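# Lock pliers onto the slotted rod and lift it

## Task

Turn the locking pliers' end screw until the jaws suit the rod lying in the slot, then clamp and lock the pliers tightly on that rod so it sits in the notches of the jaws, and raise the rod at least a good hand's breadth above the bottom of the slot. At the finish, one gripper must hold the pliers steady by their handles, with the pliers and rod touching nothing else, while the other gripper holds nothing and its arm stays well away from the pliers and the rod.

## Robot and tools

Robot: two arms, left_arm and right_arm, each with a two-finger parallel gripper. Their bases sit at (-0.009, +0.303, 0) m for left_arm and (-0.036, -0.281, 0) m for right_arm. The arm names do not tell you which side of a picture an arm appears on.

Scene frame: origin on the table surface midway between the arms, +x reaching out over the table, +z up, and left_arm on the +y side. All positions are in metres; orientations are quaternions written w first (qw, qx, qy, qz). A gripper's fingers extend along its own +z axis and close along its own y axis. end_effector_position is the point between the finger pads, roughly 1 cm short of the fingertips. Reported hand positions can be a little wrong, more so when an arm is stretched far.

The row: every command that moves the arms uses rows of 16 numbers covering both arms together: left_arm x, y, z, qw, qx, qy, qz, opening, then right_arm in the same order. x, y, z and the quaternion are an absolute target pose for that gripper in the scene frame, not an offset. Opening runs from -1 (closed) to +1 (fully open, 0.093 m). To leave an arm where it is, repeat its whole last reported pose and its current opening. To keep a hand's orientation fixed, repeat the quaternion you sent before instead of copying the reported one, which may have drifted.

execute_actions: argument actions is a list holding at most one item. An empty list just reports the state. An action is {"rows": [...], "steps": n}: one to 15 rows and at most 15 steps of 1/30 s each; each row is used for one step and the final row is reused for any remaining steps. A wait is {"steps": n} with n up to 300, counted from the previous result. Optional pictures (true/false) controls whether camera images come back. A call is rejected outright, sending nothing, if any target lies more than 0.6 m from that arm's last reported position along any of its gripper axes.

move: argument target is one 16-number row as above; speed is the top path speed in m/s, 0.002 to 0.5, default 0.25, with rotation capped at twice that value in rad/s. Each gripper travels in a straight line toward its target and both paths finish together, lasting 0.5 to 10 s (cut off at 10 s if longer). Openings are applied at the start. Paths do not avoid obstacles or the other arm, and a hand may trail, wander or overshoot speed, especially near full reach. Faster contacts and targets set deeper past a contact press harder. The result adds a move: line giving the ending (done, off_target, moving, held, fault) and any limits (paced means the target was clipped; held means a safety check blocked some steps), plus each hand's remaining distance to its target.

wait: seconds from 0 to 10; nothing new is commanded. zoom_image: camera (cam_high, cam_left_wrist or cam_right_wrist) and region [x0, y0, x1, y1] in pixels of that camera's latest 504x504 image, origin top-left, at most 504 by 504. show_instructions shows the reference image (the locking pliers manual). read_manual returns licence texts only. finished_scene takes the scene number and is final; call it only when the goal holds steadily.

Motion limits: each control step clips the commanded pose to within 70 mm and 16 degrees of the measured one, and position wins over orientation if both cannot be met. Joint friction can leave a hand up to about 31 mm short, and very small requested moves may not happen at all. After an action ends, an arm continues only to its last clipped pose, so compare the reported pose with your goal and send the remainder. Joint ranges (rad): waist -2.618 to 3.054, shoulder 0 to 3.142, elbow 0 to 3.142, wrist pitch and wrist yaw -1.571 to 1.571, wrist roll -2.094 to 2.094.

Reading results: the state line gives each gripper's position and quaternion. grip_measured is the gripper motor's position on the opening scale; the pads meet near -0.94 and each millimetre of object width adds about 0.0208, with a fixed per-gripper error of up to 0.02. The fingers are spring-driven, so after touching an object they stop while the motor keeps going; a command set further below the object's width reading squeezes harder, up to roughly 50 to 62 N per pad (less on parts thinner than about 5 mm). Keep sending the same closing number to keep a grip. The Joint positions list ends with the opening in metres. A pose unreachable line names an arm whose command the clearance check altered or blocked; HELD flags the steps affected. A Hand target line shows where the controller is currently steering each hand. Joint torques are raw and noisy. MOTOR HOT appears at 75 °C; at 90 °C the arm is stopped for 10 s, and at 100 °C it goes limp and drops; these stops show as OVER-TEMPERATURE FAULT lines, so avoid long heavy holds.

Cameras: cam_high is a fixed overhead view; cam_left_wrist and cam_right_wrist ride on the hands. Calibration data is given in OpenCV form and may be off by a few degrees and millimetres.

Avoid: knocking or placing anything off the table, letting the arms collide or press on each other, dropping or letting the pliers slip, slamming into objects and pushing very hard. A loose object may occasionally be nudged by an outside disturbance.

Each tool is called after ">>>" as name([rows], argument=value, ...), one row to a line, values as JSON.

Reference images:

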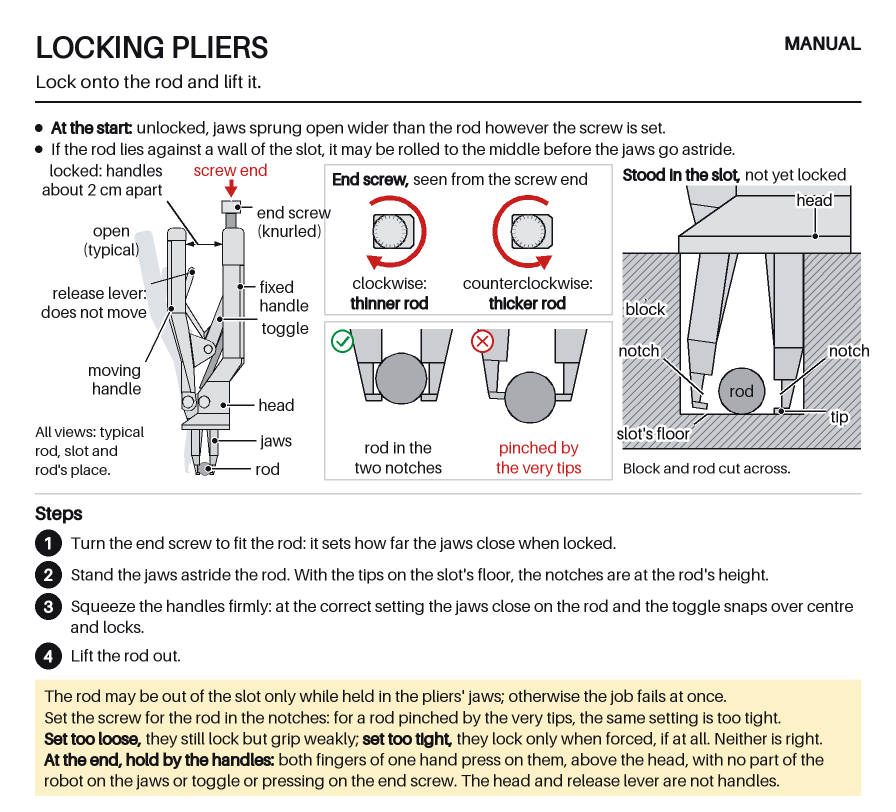

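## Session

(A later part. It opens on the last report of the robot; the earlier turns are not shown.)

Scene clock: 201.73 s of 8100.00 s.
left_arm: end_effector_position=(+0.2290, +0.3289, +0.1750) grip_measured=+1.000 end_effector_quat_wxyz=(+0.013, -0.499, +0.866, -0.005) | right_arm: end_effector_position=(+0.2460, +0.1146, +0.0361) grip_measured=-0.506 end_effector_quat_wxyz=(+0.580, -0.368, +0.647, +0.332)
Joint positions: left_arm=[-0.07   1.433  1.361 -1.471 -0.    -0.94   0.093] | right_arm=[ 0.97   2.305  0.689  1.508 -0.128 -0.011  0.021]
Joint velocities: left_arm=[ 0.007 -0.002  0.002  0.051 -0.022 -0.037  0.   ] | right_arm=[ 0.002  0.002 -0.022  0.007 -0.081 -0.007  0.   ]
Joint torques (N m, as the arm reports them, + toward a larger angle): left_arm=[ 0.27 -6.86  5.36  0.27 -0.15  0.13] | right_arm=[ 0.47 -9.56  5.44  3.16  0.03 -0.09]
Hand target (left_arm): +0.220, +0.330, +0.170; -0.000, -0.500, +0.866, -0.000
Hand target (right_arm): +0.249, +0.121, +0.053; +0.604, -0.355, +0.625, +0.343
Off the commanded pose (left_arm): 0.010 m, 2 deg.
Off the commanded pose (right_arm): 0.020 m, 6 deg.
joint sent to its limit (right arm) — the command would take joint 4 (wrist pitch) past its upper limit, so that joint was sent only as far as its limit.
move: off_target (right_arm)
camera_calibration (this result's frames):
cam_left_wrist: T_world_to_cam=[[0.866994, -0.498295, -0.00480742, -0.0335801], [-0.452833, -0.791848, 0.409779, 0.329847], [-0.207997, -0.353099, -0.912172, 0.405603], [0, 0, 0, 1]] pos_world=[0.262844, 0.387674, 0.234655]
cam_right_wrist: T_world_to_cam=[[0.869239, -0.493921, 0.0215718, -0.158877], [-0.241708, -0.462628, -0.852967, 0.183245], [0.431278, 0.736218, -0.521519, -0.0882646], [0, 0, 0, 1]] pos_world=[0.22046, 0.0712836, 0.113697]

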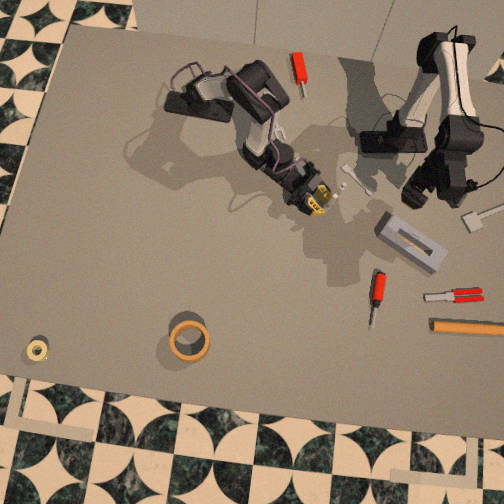

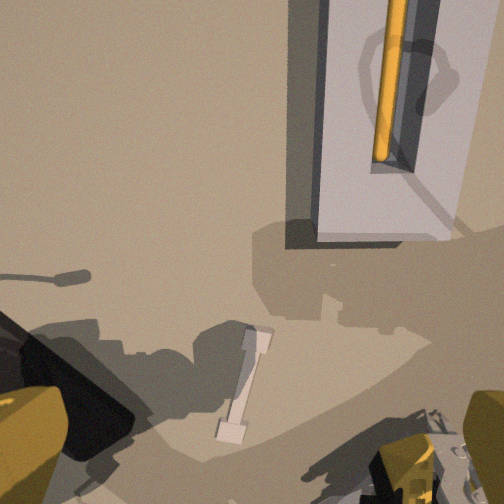

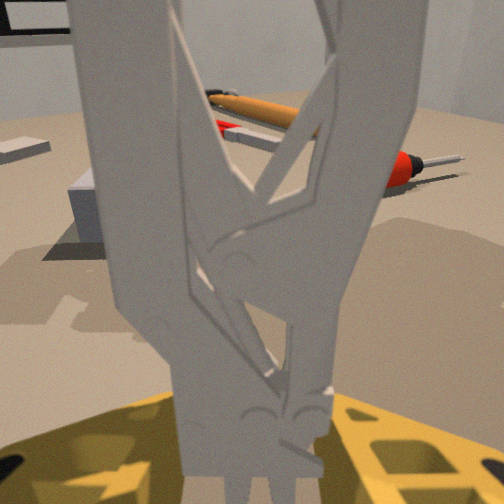

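>>> move(target=[0.22,0.33,0.19,0,-0.5,0.866,0,1, 0.29,0.17,0.07,0.612,-0.354,0.612,0.354,-0.55], speed=0.1)

Scene clock: 204.83 s of 8100.00 s.
left_arm: end_effector_position=(+0.2179, +0.3277, +0.1835) grip_measured=+1.000 end_effector_quat_wxyz=(-0.005, -0.499, +0.866, +0.003) | right_arm: end_effector_position=(+0.2845, +0.1665, +0.0538) grip_measured=-0.506 end_effector_quat_wxyz=(+0.595, -0.363, +0.630, +0.343)
Joint positions: left_arm=[-0.07   1.433  1.396 -1.545 -0.    -0.939  0.093] | right_arm=[ 0.97   2.365  0.967  1.341 -0.137 -0.008  0.021]
Joint velocities: left_arm=[-0.007 -0.002 -0.017 -0.11   0.037  0.022  0.   ] | right_arm=[-0.002  0.007  0.007 -0.022 -0.022 -0.037  0.   ]
Joint torques (N m, as the arm reports them, + toward a larger angle): left_arm=[ 0.35 -5.85 10.36  0.17 -0.13  0.13] | right_arm=[ -0.65 -11.79   6.74   2.87  -0.12  -0.06]
Hand target (left_arm): +0.220, +0.330, +0.189; +0.002, -0.500, +0.866, -0.001
Hand target (right_arm): +0.289, +0.171, +0.069; +0.612, -0.354, +0.613, +0.354
Off the commanded pose (left_arm): 0.007 m, 1 deg.
Off the commanded pose (right_arm): 0.017 m, 3 deg.
joint sent to its limit (left arm) — the command would take joint 4 (wrist pitch) past its lower limit, so that joint was sent only as far as its limit.
move: off_target (right_arm)
camera_calibration (this result's frames):
cam_left_wrist: T_world_to_cam=[[0.865995, -0.498711, -0.0365896, -0.0183375], [-0.436718, -0.789928, 0.430453, 0.312466], [-0.243575, -0.356791, -0.901871, 0.417731], [0, 0, 0, 1]] pos_world=[0.254089, 0.386724, 0.241566]
cam_right_wrist: T_world_to_cam=[[0.873112, -0.486896, 0.0246527, -0.169556], [-0.213746, -0.427762, -0.878255, 0.219324], [0.438164, 0.761546, -0.477556, -0.142461], [0, 0, 0, 1]] pos_world=[0.257342, 0.119753, 0.128769]

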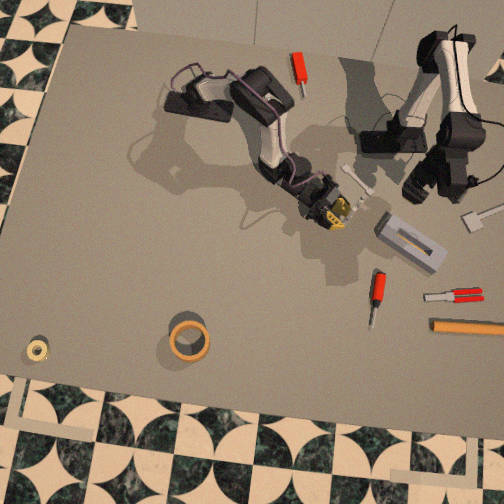

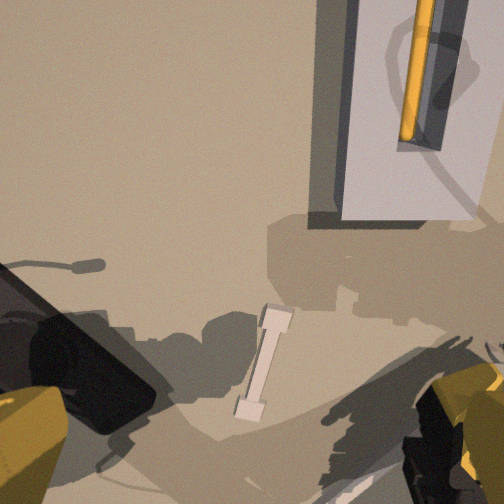

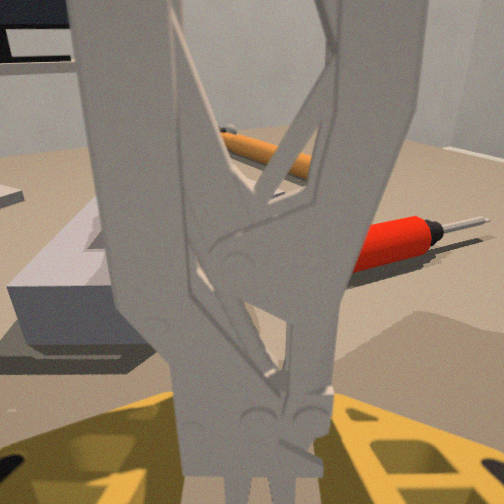

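>>> move(target=[0.298,0.224,0.19,0,-0.5,0.866,0,-0.2, 0.29,0.17,0.07,0.612,-0.354,0.612,0.354,-0.55], speed=0.1)

Scene clock: 212.33 s of 8100.00 s.
left_arm: end_effector_position=(+0.2954, +0.2259, +0.1893) grip_measured=-0.198 end_effector_quat_wxyz=(+0.002, -0.498, +0.867, -0.009) | right_arm: end_effector_position=(+0.2839, +0.1664, +0.0473) grip_measured=-0.506 end_effector_quat_wxyz=(+0.586, -0.367, +0.638, +0.340)
Joint positions: left_arm=[-0.421  1.741  1.733 -1.547  0.01  -1.286  0.036] | right_arm=[ 0.97   2.365  0.967  1.314 -0.14  -0.008  0.021]
Joint velocities: left_arm=[-0.002 -0.012 -0.017 -0.051 -0.007 -0.007 -0.001] | right_arm=[ 0.012 -0.002 -0.017 -0.022 -0.051 -0.11   0.   ]
Joint torques (N m, as the arm reports them, + toward a larger angle): left_arm=[-0.72 -7.73 10.39  0.26 -0.09 -0.04] | right_arm=[ -0.89 -12.2    6.53   3.17  -0.13  -0.06]
Hand target (left_arm): +0.299, +0.223, +0.190; +0.002, -0.500, +0.866, -0.009
Hand target (right_arm): +0.290, +0.170, +0.070; +0.612, -0.354, +0.613, +0.354
Off the commanded pose (left_arm): 0.003 m, 1 deg.
Off the commanded pose (right_arm): 0.024 m, 5 deg.
joint sent to its limit (left arm) — the command would take joint 4 (wrist pitch) past its lower limit, so that joint was sent only as far as its limit.
move: off_target (right_arm)
camera_calibration (this result's frames):
cam_left_wrist: T_world_to_cam=[[0.864641, -0.502297, -0.00965127, -0.139905], [-0.449986, -0.782851, 0.429718, 0.265842], [-0.223401, -0.367209, -0.902912, 0.402164], [0, 0, 0, 1]] pos_world=[0.330437, 0.285519, 0.247531]
cam_right_wrist: T_world_to_cam=[[0.874599, -0.484423, 0.0202915, -0.169567], [-0.227392, -0.446788, -0.865259, 0.219835], [0.428217, 0.75214, -0.500915, -0.139674], [0, 0, 0, 1]] pos_world=[0.258103, 0.121132, 0.12369]

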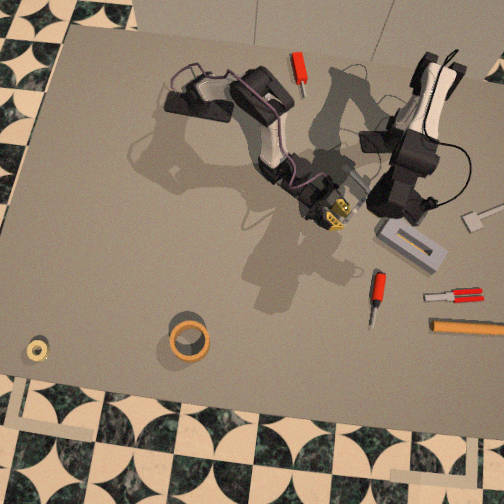

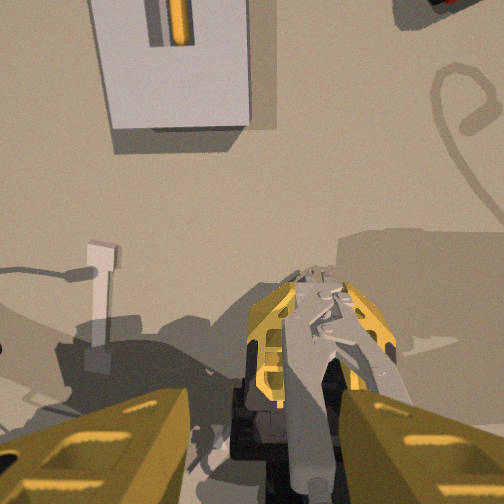

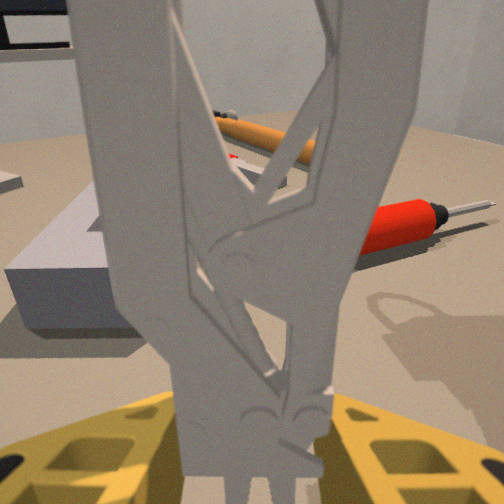

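>>> move(target=[0.303,0.199,0.19,0,-0.5,0.866,0,-0.2, 0.29,0.17,0.065,0.638,-0.338,0.585,0.369,-0.55], speed=0.05)

Scene clock: 222.23 s of 8100.00 s.
left_arm: end_effector_position=(+0.2993, +0.2015, +0.1894) grip_measured=-0.198 end_effector_quat_wxyz=(+0.003, -0.499, +0.866, -0.011) | right_arm: end_effector_position=(+0.2845, +0.1672, +0.0423) grip_measured=-0.506 end_effector_quat_wxyz=(+0.610, -0.353, +0.614, +0.355)
Joint positions: left_arm=[-0.491  1.778  1.778 -1.549  0.01  -1.36   0.036] | right_arm=[ 0.97   2.456  0.99   1.462 -0.14   0.005  0.021]
Joint velocities: left_arm=[-0.007 -0.002 -0.002 -0.051  0.007 -0.051 -0.001] | right_arm=[-0.012  0.012  0.002 -0.066 -0.022  0.007  0.001]
Joint torques (N m, as the arm reports them, + toward a larger angle): left_arm=[-0.8  -7.82 10.39  0.28 -0.22 -0.05] | right_arm=[ -0.76 -12.01   6.49   3.23  -0.11  -0.03]
Hand target (left_arm): +0.303, +0.199, +0.190; +0.006, -0.500, +0.866, -0.009
Hand target (right_arm): +0.290, +0.170, +0.065; +0.638, -0.338, +0.586, +0.369
Off the commanded pose (left_arm): 0.005 m, 1 deg.
Off the commanded pose (right_arm): 0.023 m, 5 deg.
joint sent to its limit (left arm) — the command would take joint 4 (wrist pitch) past its lower limit, so that joint was sent only as far as its limit.
move: off_target (right_arm)
camera_calibration (this result's frames):
cam_left_wrist: T_world_to_cam=[[0.866575, -0.499027, -0.00448155, -0.157688], [-0.448912, -0.783409, 0.429824, 0.248205], [-0.218005, -0.370462, -0.902902, 0.393155], [0, 0, 0, 1]] pos_world=[0.333781, 0.261405, 0.24759]
cam_right_wrist: T_world_to_cam=[[0.873748, -0.485976, 0.0197918, -0.169034], [-0.193806, -0.385193, -0.902256, 0.197723], [0.446099, 0.784509, -0.430746, -0.156495], [0, 0, 0, 1]] pos_world=[0.255825, 0.116787, 0.114333]

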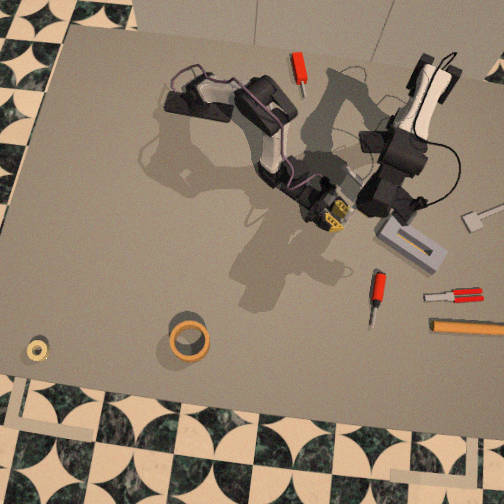

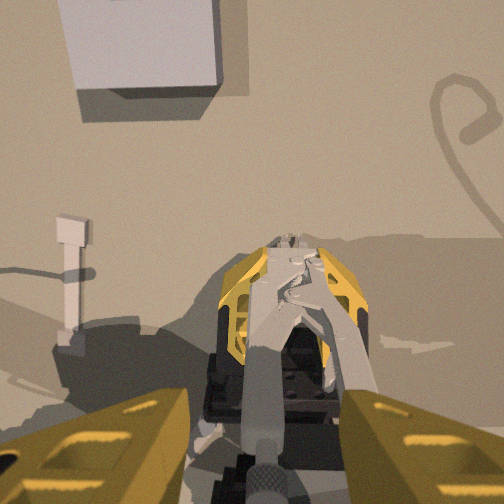

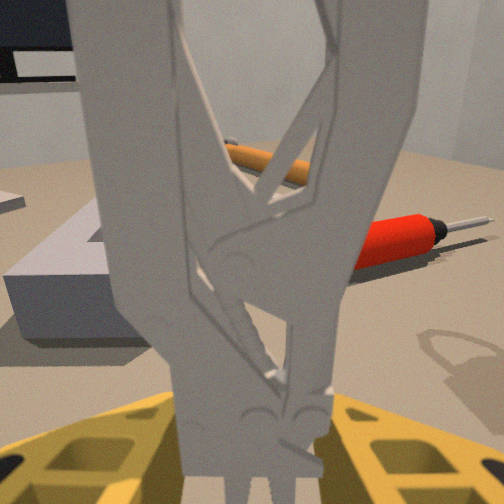

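>>> move(target=[0.285,0.163,0.19,0,-0.5,0.866,0,-0.2, 0.29,0.17,0.065,0.638,-0.338,0.585,0.369,-0.55], speed=0.05)

Scene clock: 246.00 s of 8100.00 s.
left_arm: end_effector_position=(+0.2842, +0.1638, +0.1895) grip_measured=-0.198 end_effector_quat_wxyz=(+0.002, -0.498, +0.867, -0.012) | right_arm: end_effector_position=(+0.2845, +0.1672, +0.0425) grip_measured=-0.506 end_effector_quat_wxyz=(+0.610, -0.352, +0.614, +0.355)
Joint positions: left_arm=[-0.616  1.778  1.778 -1.549  0.01  -1.482  0.036] | right_arm=[ 0.97   2.457  0.99   1.464 -0.14   0.006  0.021]
Joint velocities: left_arm=[-0.012 -0.002 -0.002 -0.022  0.081  0.037  0.   ] | right_arm=[-0.002  0.002 -0.002 -0.007 -0.037 -0.022  0.001]
Joint torques (N m, as the arm reports them, + toward a larger angle): left_arm=[-0.67 -8.83  9.16  0.24 -0.22 -0.07] | right_arm=[ -0.81 -11.84   6.46   3.24  -0.11  -0.06]
Hand target (left_arm): +0.285, +0.162, +0.190; +0.003, -0.500, +0.866, -0.009
Hand target (right_arm): +0.290, +0.170, +0.065; +0.638, -0.338, +0.586, +0.369
Off the commanded pose (left_arm): 0.001 m, 1 deg.
Off the commanded pose (right_arm): 0.023 m, 5 deg.
joint sent to its limit (left arm) — the command would take joint 4 (wrist pitch) past its lower limit, so that joint was sent only as far as its limit.
move: off_target (right_arm)
camera_calibration (this result's frames):
cam_left_wrist: T_world_to_cam=[[0.86464, -0.502368, -0.00490384, -0.162255], [-0.451187, -0.78077, 0.432236, 0.211644], [-0.22097, -0.371516, -0.901747, 0.376797], [0, 0, 0, 1]] pos_world=[0.319044, 0.223719, 0.2475]
cam_right_wrist: T_world_to_cam=[[0.87374, -0.485999, 0.0195876, -0.169019], [-0.193469, -0.384206, -0.902749, 0.197621], [0.44626, 0.784978, -0.429722, -0.156569], [0, 0, 0, 1]] pos_world=[0.255782, 0.116688, 0.114432]

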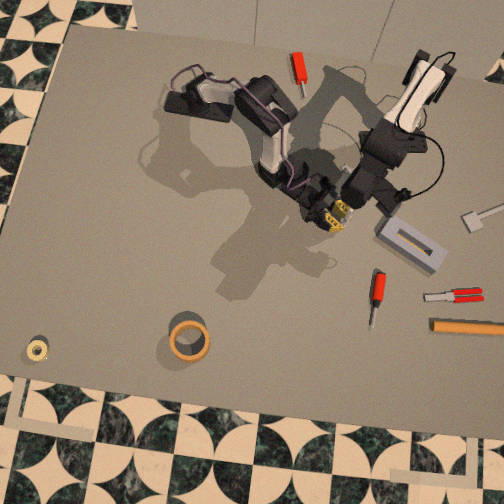

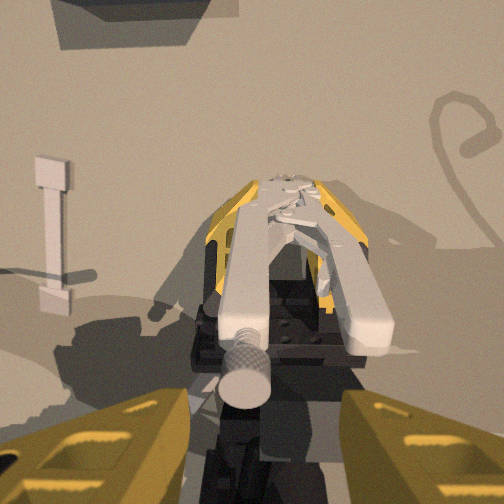

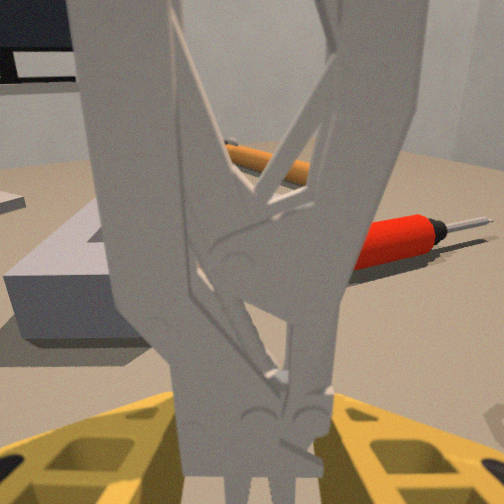

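>>> move(target=[0.280,0.166,0.19,0,0.259,0.966,0,-0.2, 0.29,0.17,0.065,0.638,-0.338,0.585,0.369,-0.55], speed=0.4)

>>> move(target=[0.280,0.166,0.185,0,0.866,0.5,0,-0.2, 0.29,0.17,0.065,0.638,-0.338,0.585,0.369,-0.55], speed=0.4)

Scene clock: 254.00 s of 8100.00 s.
left_arm: end_effector_position=(+0.2845, +0.1644, +0.1895) grip_measured=-0.198 end_effector_quat_wxyz=(+0.010, +0.252, +0.968, -0.005) | right_arm: end_effector_position=(+0.2845, +0.1672, +0.0425) grip_measured=-0.506 end_effector_quat_wxyz=(+0.610, -0.352, +0.614, +0.355)
Joint positions: left_arm=[-0.616  1.778  1.778 -1.549  0.006  0.07   0.036] | right_arm=[ 0.97   2.457  0.99   1.464 -0.14   0.006  0.021]
Joint velocities: left_arm=[-0.017 -0.002  0.007 -0.037 -0.037  0.022  0.001] | right_arm=[ 0.007  0.002 -0.007 -0.007 -0.007  0.037  0.001]
Joint torques (N m, as the arm reports them, + toward a larger angle): left_arm=[ -0.63 -10.9    6.54   0.36  -0.12   0.13] | right_arm=[ -0.8  -11.82   6.44   3.23  -0.11  -0.06]
Hand target (left_arm): +0.280, +0.166, +0.190; +0.007, +0.259, +0.966, -0.002
Hand target (right_arm): +0.290, +0.170, +0.065; +0.638, -0.338, +0.586, +0.369
Off the commanded pose (left_arm): 0.005 m, 2 deg.
Off the commanded pose (right_arm): 0.023 m, 5 deg.
joint sent to its limit (left arm) — the command would take joint 4 (wrist pitch) past its lower limit, so that joint was sent only as far as its limit.
move: off_target (right_arm)
camera_calibration (this result's frames):
cam_left_wrist: T_world_to_cam=[[-0.484482, -0.874509, -0.0226077, 0.286095], [-0.804149, 0.43503, 0.405085, 0.117922], [-0.344415, 0.214436, -0.914, 0.318188], [0, 0, 0, 1]] pos_world=[0.343023, 0.130662, 0.249524]
cam_right_wrist: T_world_to_cam=[[0.87374, -0.485999, 0.0195876, -0.169019], [-0.193469, -0.384206, -0.902749, 0.197621], [0.44626, 0.784978, -0.429722, -0.156569], [0, 0, 0, 1]] pos_world=[0.255782, 0.116688, 0.114432]

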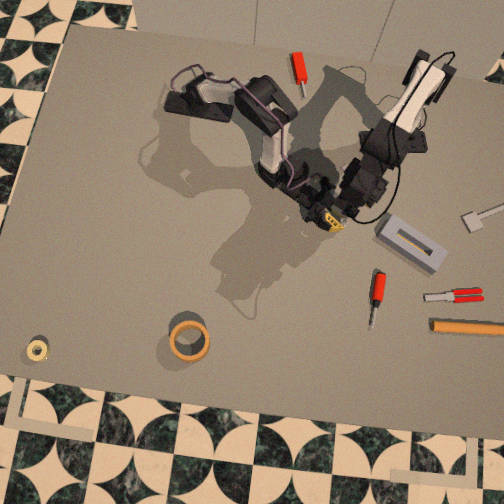

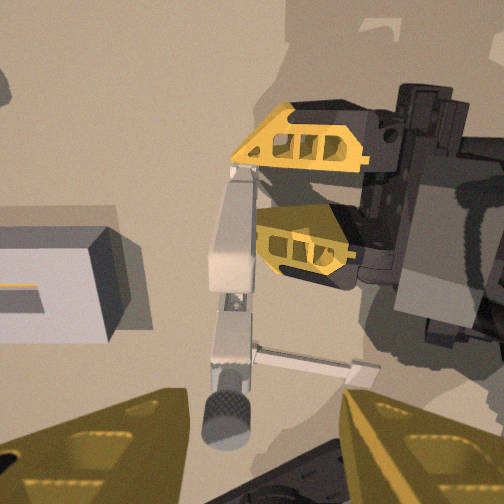

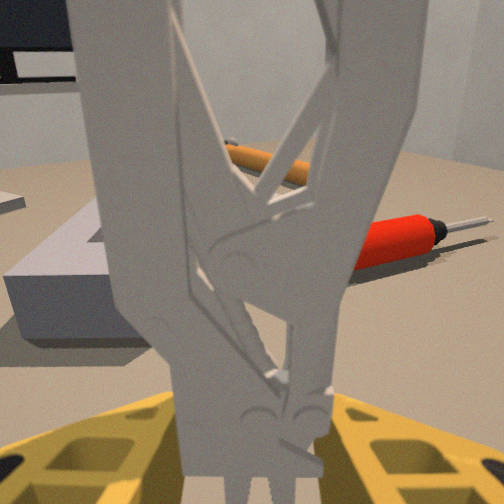

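Scene clock: 256.67 s of 8100.00 s.
left_arm: end_effector_position=(+0.2847, +0.1648, +0.1895) grip_measured=-0.198 end_effector_quat_wxyz=(+0.010, +0.862, +0.506, +0.005) | right_arm: end_effector_position=(+0.2845, +0.1672, +0.0425) grip_measured=-0.506 end_effector_quat_wxyz=(+0.610, -0.352, +0.614, +0.355)
Joint positions: left_arm=[-0.616  1.778  1.778 -1.549  0.003  1.64   0.036] | right_arm=[ 0.97   2.457  0.99   1.464 -0.14   0.006  0.021]
Joint velocities: left_arm=[-0.002 -0.002  0.012 -0.095  0.022  0.022  0.001] | right_arm=[ 0.002 -0.017 -0.007  0.095  0.007 -0.022 -0.001]
Joint torques (N m, as the arm reports them, + toward a larger angle): left_arm=[-0.66 -9.7   6.01  0.27 -0.04  0.1 ] | right_arm=[ -0.78 -11.85   6.41   3.23  -0.11  -0.07]
Hand target (left_arm): +0.280, +0.166, +0.185; +0.000, +0.866, +0.500, -0.000
Hand target (right_arm): +0.290, +0.170, +0.065; +0.638, -0.338, +0.586, +0.369
Off the commanded pose (left_arm): 0.007 m, 2 deg.
Off the commanded pose (right_arm): 0.023 m, 5 deg.
move: off_target (right_arm)
camera_calibration (this result's frames):
cam_left_wrist: T_world_to_cam=[[-0.873782, 0.483863, -0.0488105, 0.178481], [0.420718, 0.802441, 0.423185, -0.294789], [0.243931, 0.349236, -0.904728, 0.126696], [0, 0, 0, 1]] pos_world=[0.249071, 0.105944, 0.248087]
cam_right_wrist: T_world_to_cam=[[0.87374, -0.485999, 0.0195876, -0.169019], [-0.193469, -0.384206, -0.902749, 0.197621], [0.44626, 0.784978, -0.429722, -0.156569], [0, 0, 0, 1]] pos_world=[0.255782, 0.116688, 0.114432]

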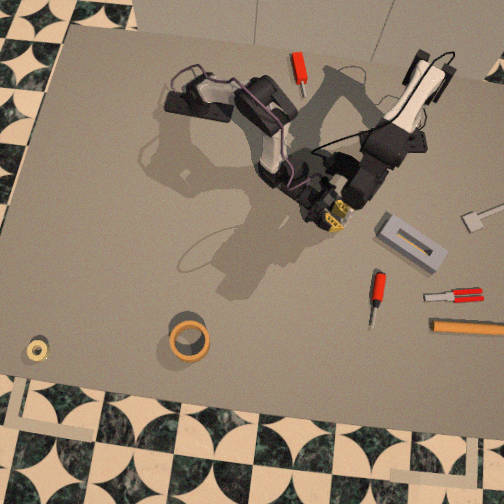

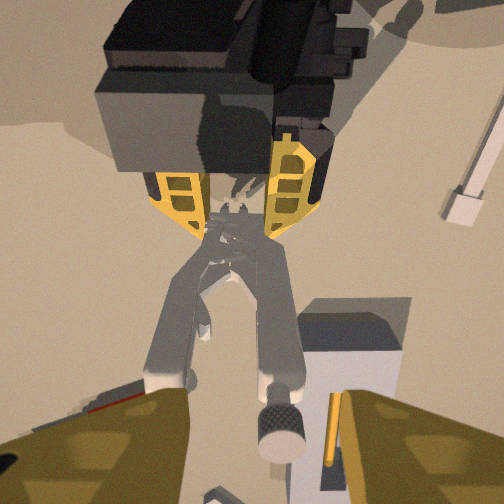

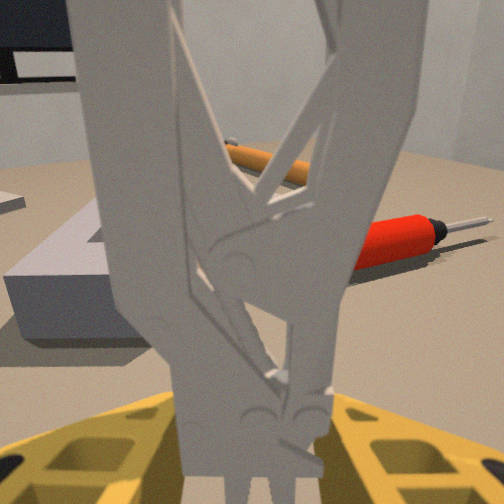

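>>> move(target=[0.285,0.179,0.184,0,0.866,0.5,0,-0.2, 0.29,0.17,0.065,0.638,-0.338,0.585,0.369,-0.55], speed=0.03)

Scene clock: 261.13 s of 8100.00 s.
left_arm: end_effector_position=(+0.2888, +0.1739, +0.1895) grip_measured=-0.198 end_effector_quat_wxyz=(+0.009, +0.866, +0.500, +0.005) | right_arm: end_effector_position=(+0.2845, +0.1672, +0.0425) grip_measured=-0.506 end_effector_quat_wxyz=(+0.610, -0.352, +0.614, +0.355)
Joint positions: left_arm=[-0.586  1.778  1.778 -1.549  0.003  1.685  0.036] | right_arm=[ 0.97   2.457  0.99   1.464 -0.14   0.006  0.021]
Joint velocities: left_arm=[-0.002 -0.007 -0.007  0.066  0.066  0.007  0.   ] | right_arm=[ 0.022  0.012 -0.002 -0.051 -0.007 -0.066 -0.   ]
Joint torques (N m, as the arm reports them, + toward a larger angle): left_arm=[  0.24 -10.21   5.08   0.33  -0.06   0.1 ] | right_arm=[ -0.79 -11.85   6.42   3.23  -0.13  -0.06]
Hand target (left_arm): +0.285, +0.179, +0.184; -0.000, +0.866, +0.500, +0.000
Hand target (right_arm): +0.290, +0.170, +0.065; +0.638, -0.338, +0.586, +0.369
Off the commanded pose (left_arm): 0.008 m, 1 deg.
Off the commanded pose (right_arm): 0.023 m, 5 deg.
move: off_target (right_arm)
camera_calibration (this result's frames):
cam_left_wrist: T_world_to_cam=[[-0.866652, 0.496519, -0.0488152, 0.173426], [0.432003, 0.795769, 0.424412, -0.306137], [0.249574, 0.346729, -0.904153, 0.121218], [0, 0, 0, 1]] pos_world=[0.2523, 0.115475, 0.247994]
cam_right_wrist: T_world_to_cam=[[0.87374, -0.485999, 0.0195876, -0.169019], [-0.193469, -0.384206, -0.902749, 0.197621], [0.44626, 0.784978, -0.429722, -0.156569], [0, 0, 0, 1]] pos_world=[0.255782, 0.116688, 0.114432]

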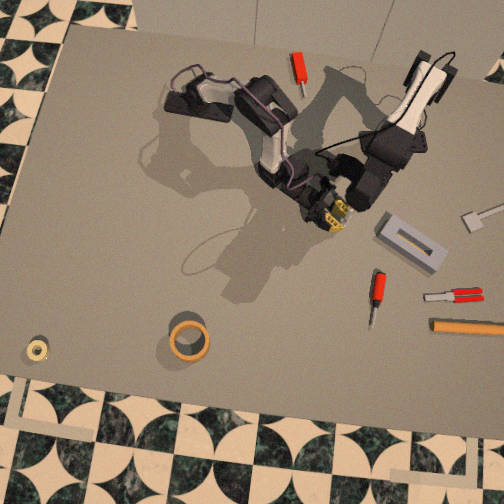

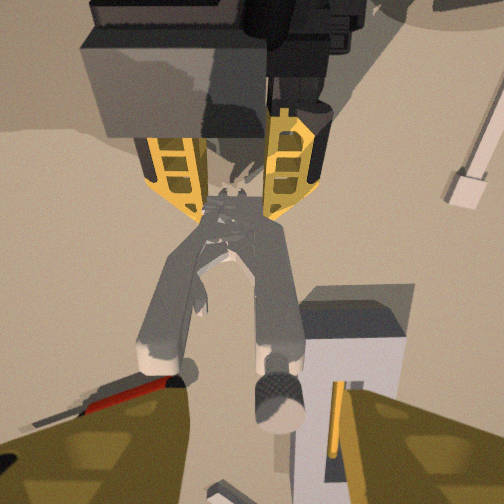

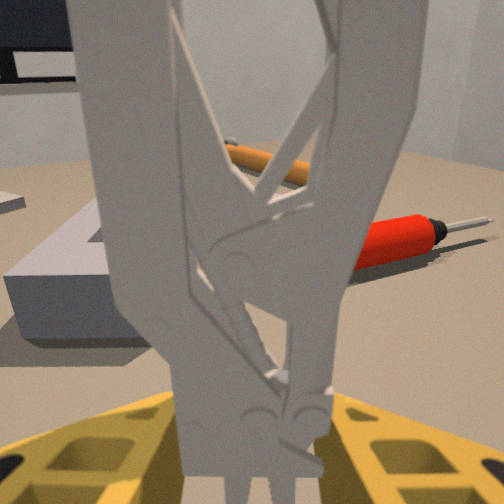

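Need 4 mm more inward and 6 mm down.

>>> move(target=[0.281,0.178,0.174,0,0.866,0.5,0,-0.2, 0.29,0.17,0.065,0.638,-0.338,0.585,0.369,-0.55], speed=0.03)

Scene clock: 264.33 s of 8100.00 s.
left_arm: end_effector_position=(+0.2845, +0.1758, +0.1770) grip_measured=-0.198 end_effector_quat_wxyz=(+0.003, +0.866, +0.500, +0.000) | right_arm: end_effector_position=(+0.2845, +0.1672, +0.0425) grip_measured=-0.506 end_effector_quat_wxyz=(+0.610, -0.352, +0.614, +0.355)
Joint positions: left_arm=[-0.586  1.765  1.711 -1.513  0.003  1.686  0.036] | right_arm=[ 0.97   2.457  0.99   1.464 -0.14   0.006  0.021]
Joint velocities: left_arm=[-0.007 -0.022 -0.022  0.022 -0.007  0.051 -0.   ] | right_arm=[ 0.002 -0.022 -0.012  0.051 -0.051 -0.022 -0.001]
Joint torques (N m, as the arm reports them, + toward a larger angle): left_arm=[ -0.26 -10.83   5.23   0.4   -0.03   0.04] | right_arm=[ -0.78 -11.87   6.42   3.22  -0.12  -0.06]
Hand target (left_arm): +0.281, +0.178, +0.174; +0.000, +0.866, +0.500, -0.000
Hand target (right_arm): +0.290, +0.170, +0.065; +0.638, -0.338, +0.586, +0.369
Off the commanded pose (left_arm): 0.005 m, 0 deg.
Off the commanded pose (right_arm): 0.023 m, 5 deg.
move: off_target (right_arm)
camera_calibration (this result's frames):
cam_left_wrist: T_world_to_cam=[[-0.866706, 0.497782, -0.0321501, 0.165025], [0.439434, 0.792436, 0.423017, -0.301734], [0.236047, 0.352504, -0.905551, 0.113409], [0, 0, 0, 1]] pos_world=[0.24885, 0.116982, 0.235642]
cam_right_wrist: T_world_to_cam=[[0.87374, -0.485999, 0.0195876, -0.169019], [-0.193469, -0.384206, -0.902749, 0.197621], [0.44626, 0.784978, -0.429722, -0.156569], [0, 0, 0, 1]] pos_world=[0.255782, 0.116688, 0.114432]

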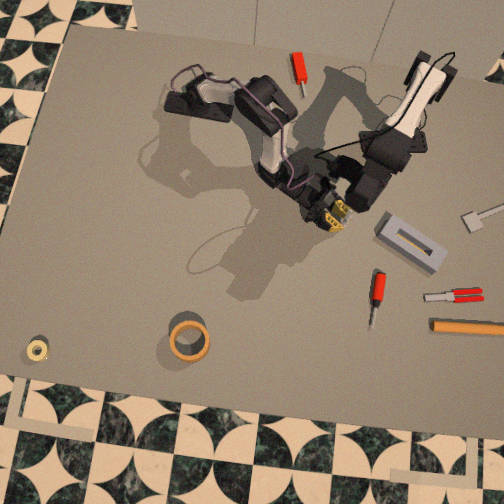

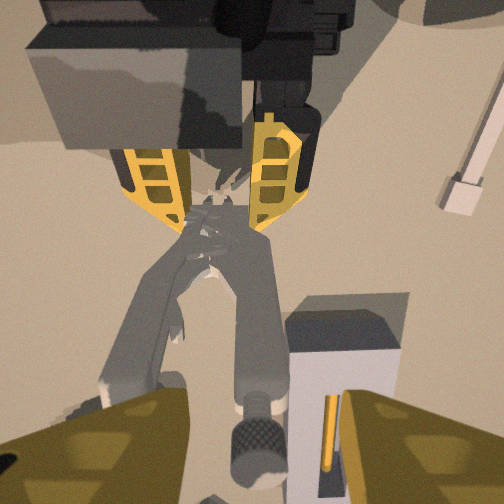

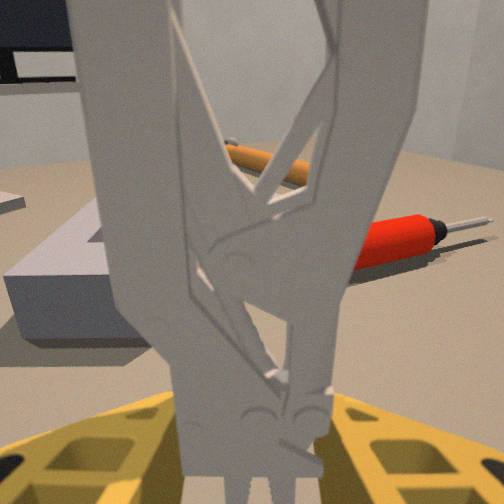

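>>> move(target=[0.284,0.176,0.187,0,0.866,0.5,0,-0.45, 0.29,0.17,0.065,0.638,-0.338,0.585,0.369,-0.55], speed=0.02)

Scene clock: 269.03 s of 8100.00 s.
left_arm: end_effector_position=(+0.2818, +0.1770, +0.1827) grip_measured=-0.448 end_effector_quat_wxyz=(-0.000, +0.866, +0.500, -0.002) | right_arm: end_effector_position=(+0.2845, +0.1672, +0.0425) grip_measured=-0.506 end_effector_quat_wxyz=(+0.610, -0.352, +0.614, +0.355)
Joint positions: left_arm=[-0.586  1.765  1.734 -1.544  0.003  1.686  0.024] | right_arm=[ 0.97   2.457  0.99   1.464 -0.14   0.006  0.021]
Joint velocities: left_arm=[-0.002  0.002 -0.002 -0.051 -0.007 -0.007 -0.   ] | right_arm=[-0.012  0.012  0.007  0.066 -0.007 -0.037 -0.   ]
Joint torques (N m, as the arm reports them, + toward a larger angle): left_arm=[-0.42 -8.95 10.18  0.13 -0.03  0.01] | right_arm=[ -0.81 -11.87   6.39   3.23  -0.11  -0.06]
Hand target (left_arm): +0.284, +0.176, +0.187; +0.002, +0.866, +0.500, +0.001
Hand target (right_arm): +0.290, +0.170, +0.065; +0.638, -0.338, +0.586, +0.369
Off the commanded pose (left_arm): 0.005 m, 0 deg.
Off the commanded pose (right_arm): 0.023 m, 5 deg.
joint sent to its limit (left arm) — the command would take joint 4 (wrist pitch) past its lower limit, so that joint was sent only as far as its limit.
move: off_target (right_arm)
camera_calibration (this result's frames):
cam_left_wrist: T_world_to_cam=[[-0.866905, 0.497868, -0.0245716, 0.16088], [0.442392, 0.791153, 0.422333, -0.304385], [0.229706, 0.355253, -0.906107, 0.12025], [0, 0, 0, 1]] pos_world=[0.246503, 0.117999, 0.241464]
cam_right_wrist: T_world_to_cam=[[0.87374, -0.485999, 0.0195876, -0.169019], [-0.193469, -0.384206, -0.902749, 0.197621], [0.44626, 0.784978, -0.429722, -0.156569], [0, 0, 0, 1]] pos_world=[0.255782, 0.116688, 0.114432]

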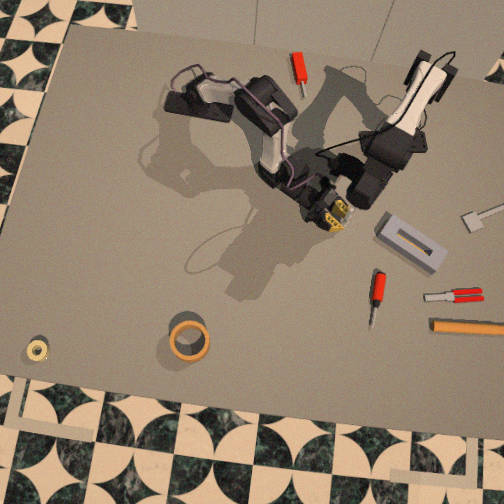

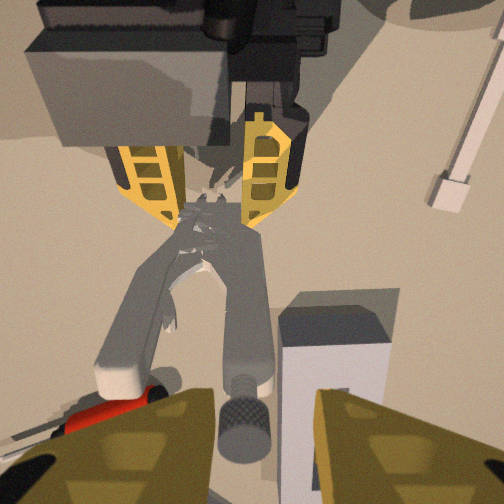

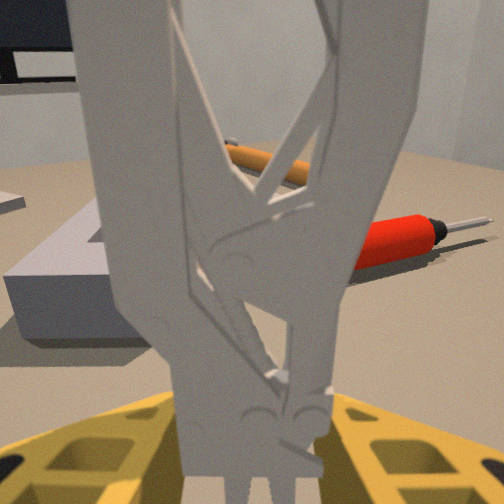

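>>> move(target=[0.2855,0.175,0.183,0,0.866,0.5,0,-0.82, 0.29,0.17,0.065,0.638,-0.338,0.585,0.369,-0.55], speed=0.02)

>>> move(target=[0.2855,0.175,0.183,0,0.259,0.966,0,-0.82, 0.29,0.17,0.065,0.638,-0.338,0.585,0.369,-0.55], speed=0.3)

>>> move(target=[0.2855,0.175,0.183,0,-0.5,0.866,0,-0.82, 0.29,0.17,0.065,0.638,-0.338,0.585,0.369,-0.55], speed=0.3)

Scene clock: 275.03 s of 8100.00 s.
left_arm: end_effector_position=(+0.2834, +0.1763, +0.1827) grip_measured=-0.808 end_effector_quat_wxyz=(+0.003, +0.866, +0.500, +0.000) | right_arm: end_effector_position=(+0.2830, +0.1681, +0.0426) grip_measured=-0.506 end_effector_quat_wxyz=(+0.610, -0.356, +0.612, +0.356)
Joint positions: left_arm=[-0.586  1.765  1.734 -1.536  0.003  1.686  0.006] | right_arm=[ 0.972  2.457  0.99   1.464 -0.145  0.002  0.021]
Joint velocities: left_arm=[-0.002 -0.012 -0.012 -0.095  0.051 -0.007 -0.001] | right_arm=[-0.002  0.012  0.002  0.037 -0.007 -0.007 -0.001]
Joint torques (N m, as the arm reports them, + toward a larger angle): left_arm=[-0.54 -8.1   9.72  0.13 -0.05  0.02] | right_arm=[ -0.95 -11.82   6.41   3.23  -0.06  -0.02]
Hand target (left_arm): +0.285, +0.175, +0.183; +0.000, +0.866, +0.500, +0.000
Hand target (right_arm): +0.290, +0.170, +0.065; +0.638, -0.338, +0.586, +0.369
Off the commanded pose (left_arm): 0.003 m, 0 deg.
Off the commanded pose (right_arm): 0.024 m, 5 deg.
move: off_target (right_arm)
camera_calibration (this result's frames):
cam_left_wrist: T_world_to_cam=[[-0.866718, 0.497786, -0.0317712, 0.163902], [0.439582, 0.792372, 0.422983, -0.304083], [0.23573, 0.352641, -0.90558, 0.118786], [0, 0, 0, 1]] pos_world=[0.247725, 0.11747, 0.241399]
cam_right_wrist: T_world_to_cam=[[0.876984, -0.479946, 0.0234489, -0.169386], [-0.187625, -0.386948, -0.902811, 0.196589], [0.442374, 0.787352, -0.429397, -0.155922], [0, 0, 0, 1]] pos_world=[0.25441, 0.117539, 0.114503]

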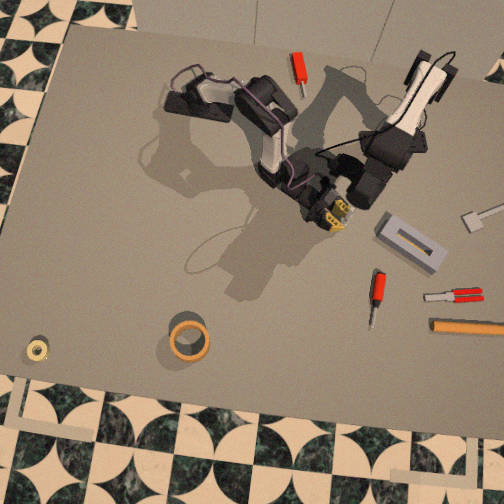

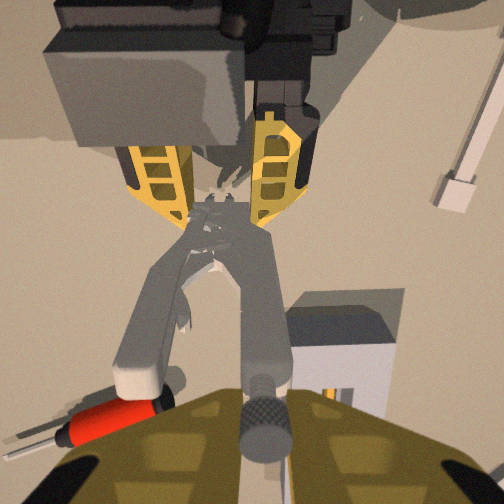

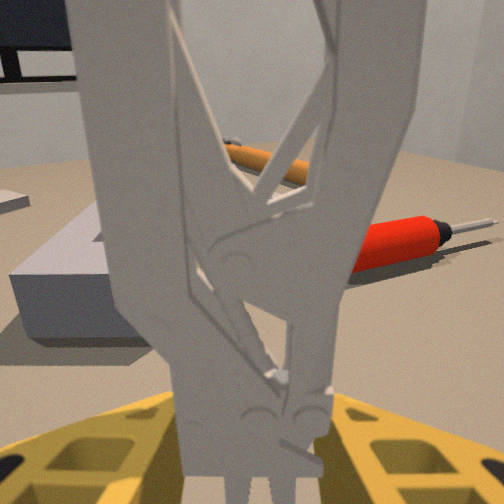

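Scene clock: 278.27 s of 8100.00 s.
left_arm: end_effector_position=(+0.2828, +0.1749, +0.1827) grip_measured=-0.808 end_effector_quat_wxyz=(+0.001, +0.265, +0.964, -0.006) | right_arm: end_effector_position=(+0.2830, +0.1681, +0.0423) grip_measured=-0.506 end_effector_quat_wxyz=(+0.609, -0.355, +0.613, +0.357)
Joint positions: left_arm=[-0.586  1.765  1.734 -1.536  0.011  0.126  0.006] | right_arm=[ 0.972  2.457  0.99   1.463 -0.145  0.004  0.021]
Joint velocities: left_arm=[-0.022  0.002 -0.007 -0.051 -0.022 -0.022 -0.001] | right_arm=[-0.002 -0.017 -0.007  0.007  0.051 -0.037 -0.001]
Joint torques (N m, as the arm reports them, + toward a larger angle): left_arm=[-0.44 -8.24  9.86  0.3  -0.18 -0.05] | right_arm=[ -0.95 -11.83   6.43   3.24  -0.07  -0.04]
Hand target (left_arm): +0.285, +0.175, +0.183; +0.000, +0.259, +0.966, -0.000
Hand target (right_arm): +0.290, +0.170, +0.065; +0.638, -0.338, +0.586, +0.369
Off the commanded pose (left_arm): 0.003 m, 1 deg.
Off the commanded pose (right_arm): 0.024 m, 5 deg.
move: off_target (right_arm)
camera_calibration (this result's frames):
cam_left_wrist: T_world_to_cam=[[-0.507719, -0.861366, -0.0164459, 0.297491], [-0.78536, 0.454902, 0.41985, 0.103231], [-0.354163, 0.226082, -0.907445, 0.308697], [0, 0, 0, 1]] pos_world=[0.341445, 0.139498, 0.241677]
cam_right_wrist: T_world_to_cam=[[0.877035, -0.479952, 0.021359, -0.169305], [-0.189759, -0.386912, -0.90238, 0.19692], [0.441363, 0.787366, -0.430411, -0.155713], [0, 0, 0, 1]] pos_world=[0.254579, 0.117536, 0.114293]

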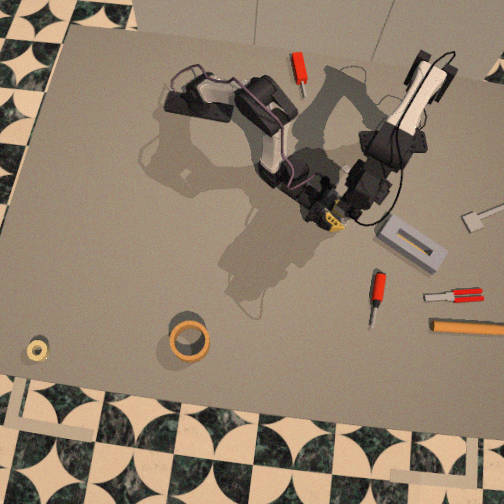

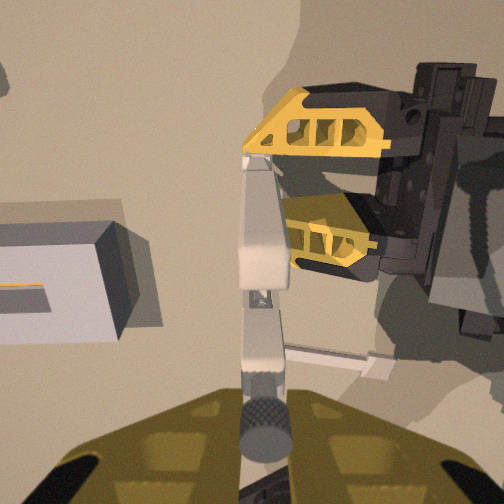

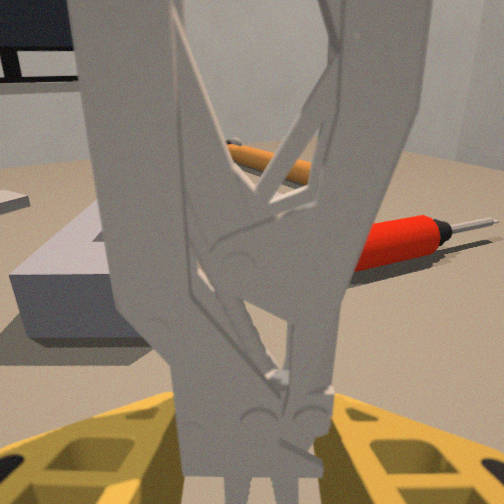

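Scene clock: 281.50 s of 8100.00 s.
left_arm: end_effector_position=(+0.2854, +0.1734, +0.1828) grip_measured=-0.809 end_effector_quat_wxyz=(-0.000, -0.495, +0.869, -0.011) | right_arm: end_effector_position=(+0.2829, +0.1681, +0.0419) grip_measured=-0.506 end_effector_quat_wxyz=(+0.607, -0.353, +0.615, +0.359)
Joint positions: left_arm=[-0.586  1.765  1.734 -1.524  0.013 -1.445  0.006] | right_arm=[ 0.972  2.457  0.99   1.461 -0.146  0.013  0.021]
Joint velocities: left_arm=[ 0.002  0.002 -0.007 -0.007 -0.022 -0.007  0.001] | right_arm=[-0.007 -0.007 -0.017 -0.022  0.007 -0.007  0.001]
Joint torques (N m, as the arm reports them, + toward a larger angle): left_arm=[-0.47 -8.25  9.75  0.12 -0.28 -0.04] | right_arm=[ -0.91 -11.84   6.42   3.27  -0.07  -0.14]
Hand target (left_arm): +0.286, +0.175, +0.183; +0.000, -0.500, +0.866, -0.000
Hand target (right_arm): +0.290, +0.170, +0.065; +0.637, -0.338, +0.586, +0.369
Off the commanded pose (left_arm): 0.002 m, 1 deg.
Off the commanded pose (right_arm): 0.024 m, 5 deg.
move: off_target (right_arm)
camera_calibration (this result's frames):
cam_left_wrist: T_world_to_cam=[[0.861689, -0.507362, -0.00875308, -0.156138], [-0.453559, -0.777817, 0.435069, 0.222273], [-0.227545, -0.370924, -0.900355, 0.376106], [0, 0, 0, 1]] pos_world=[0.320938, 0.233176, 0.240558]
cam_right_wrist: T_world_to_cam=[[0.877352, -0.4797, 0.0118987, -0.168966], [-0.197869, -0.384262, -0.901771, 0.19833], [0.437152, 0.788816, -0.43205, -0.154893], [0, 0, 0, 1]] pos_world=[0.255198, 0.11734, 0.113938]

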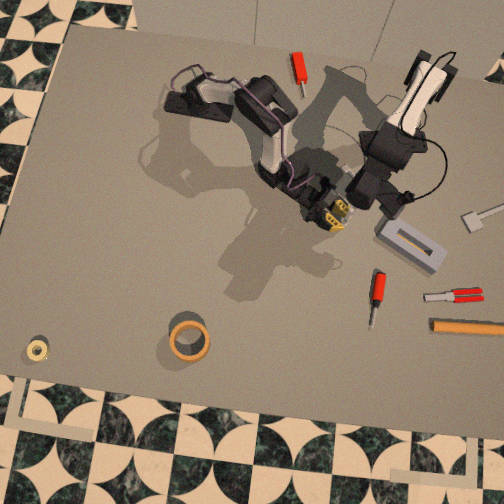

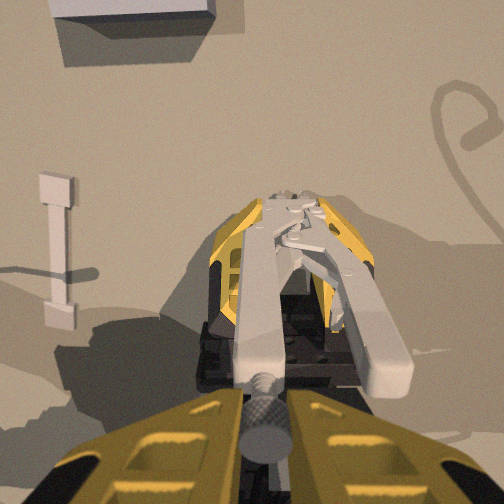

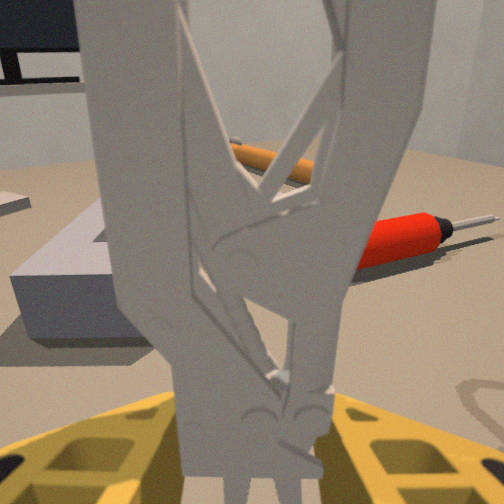

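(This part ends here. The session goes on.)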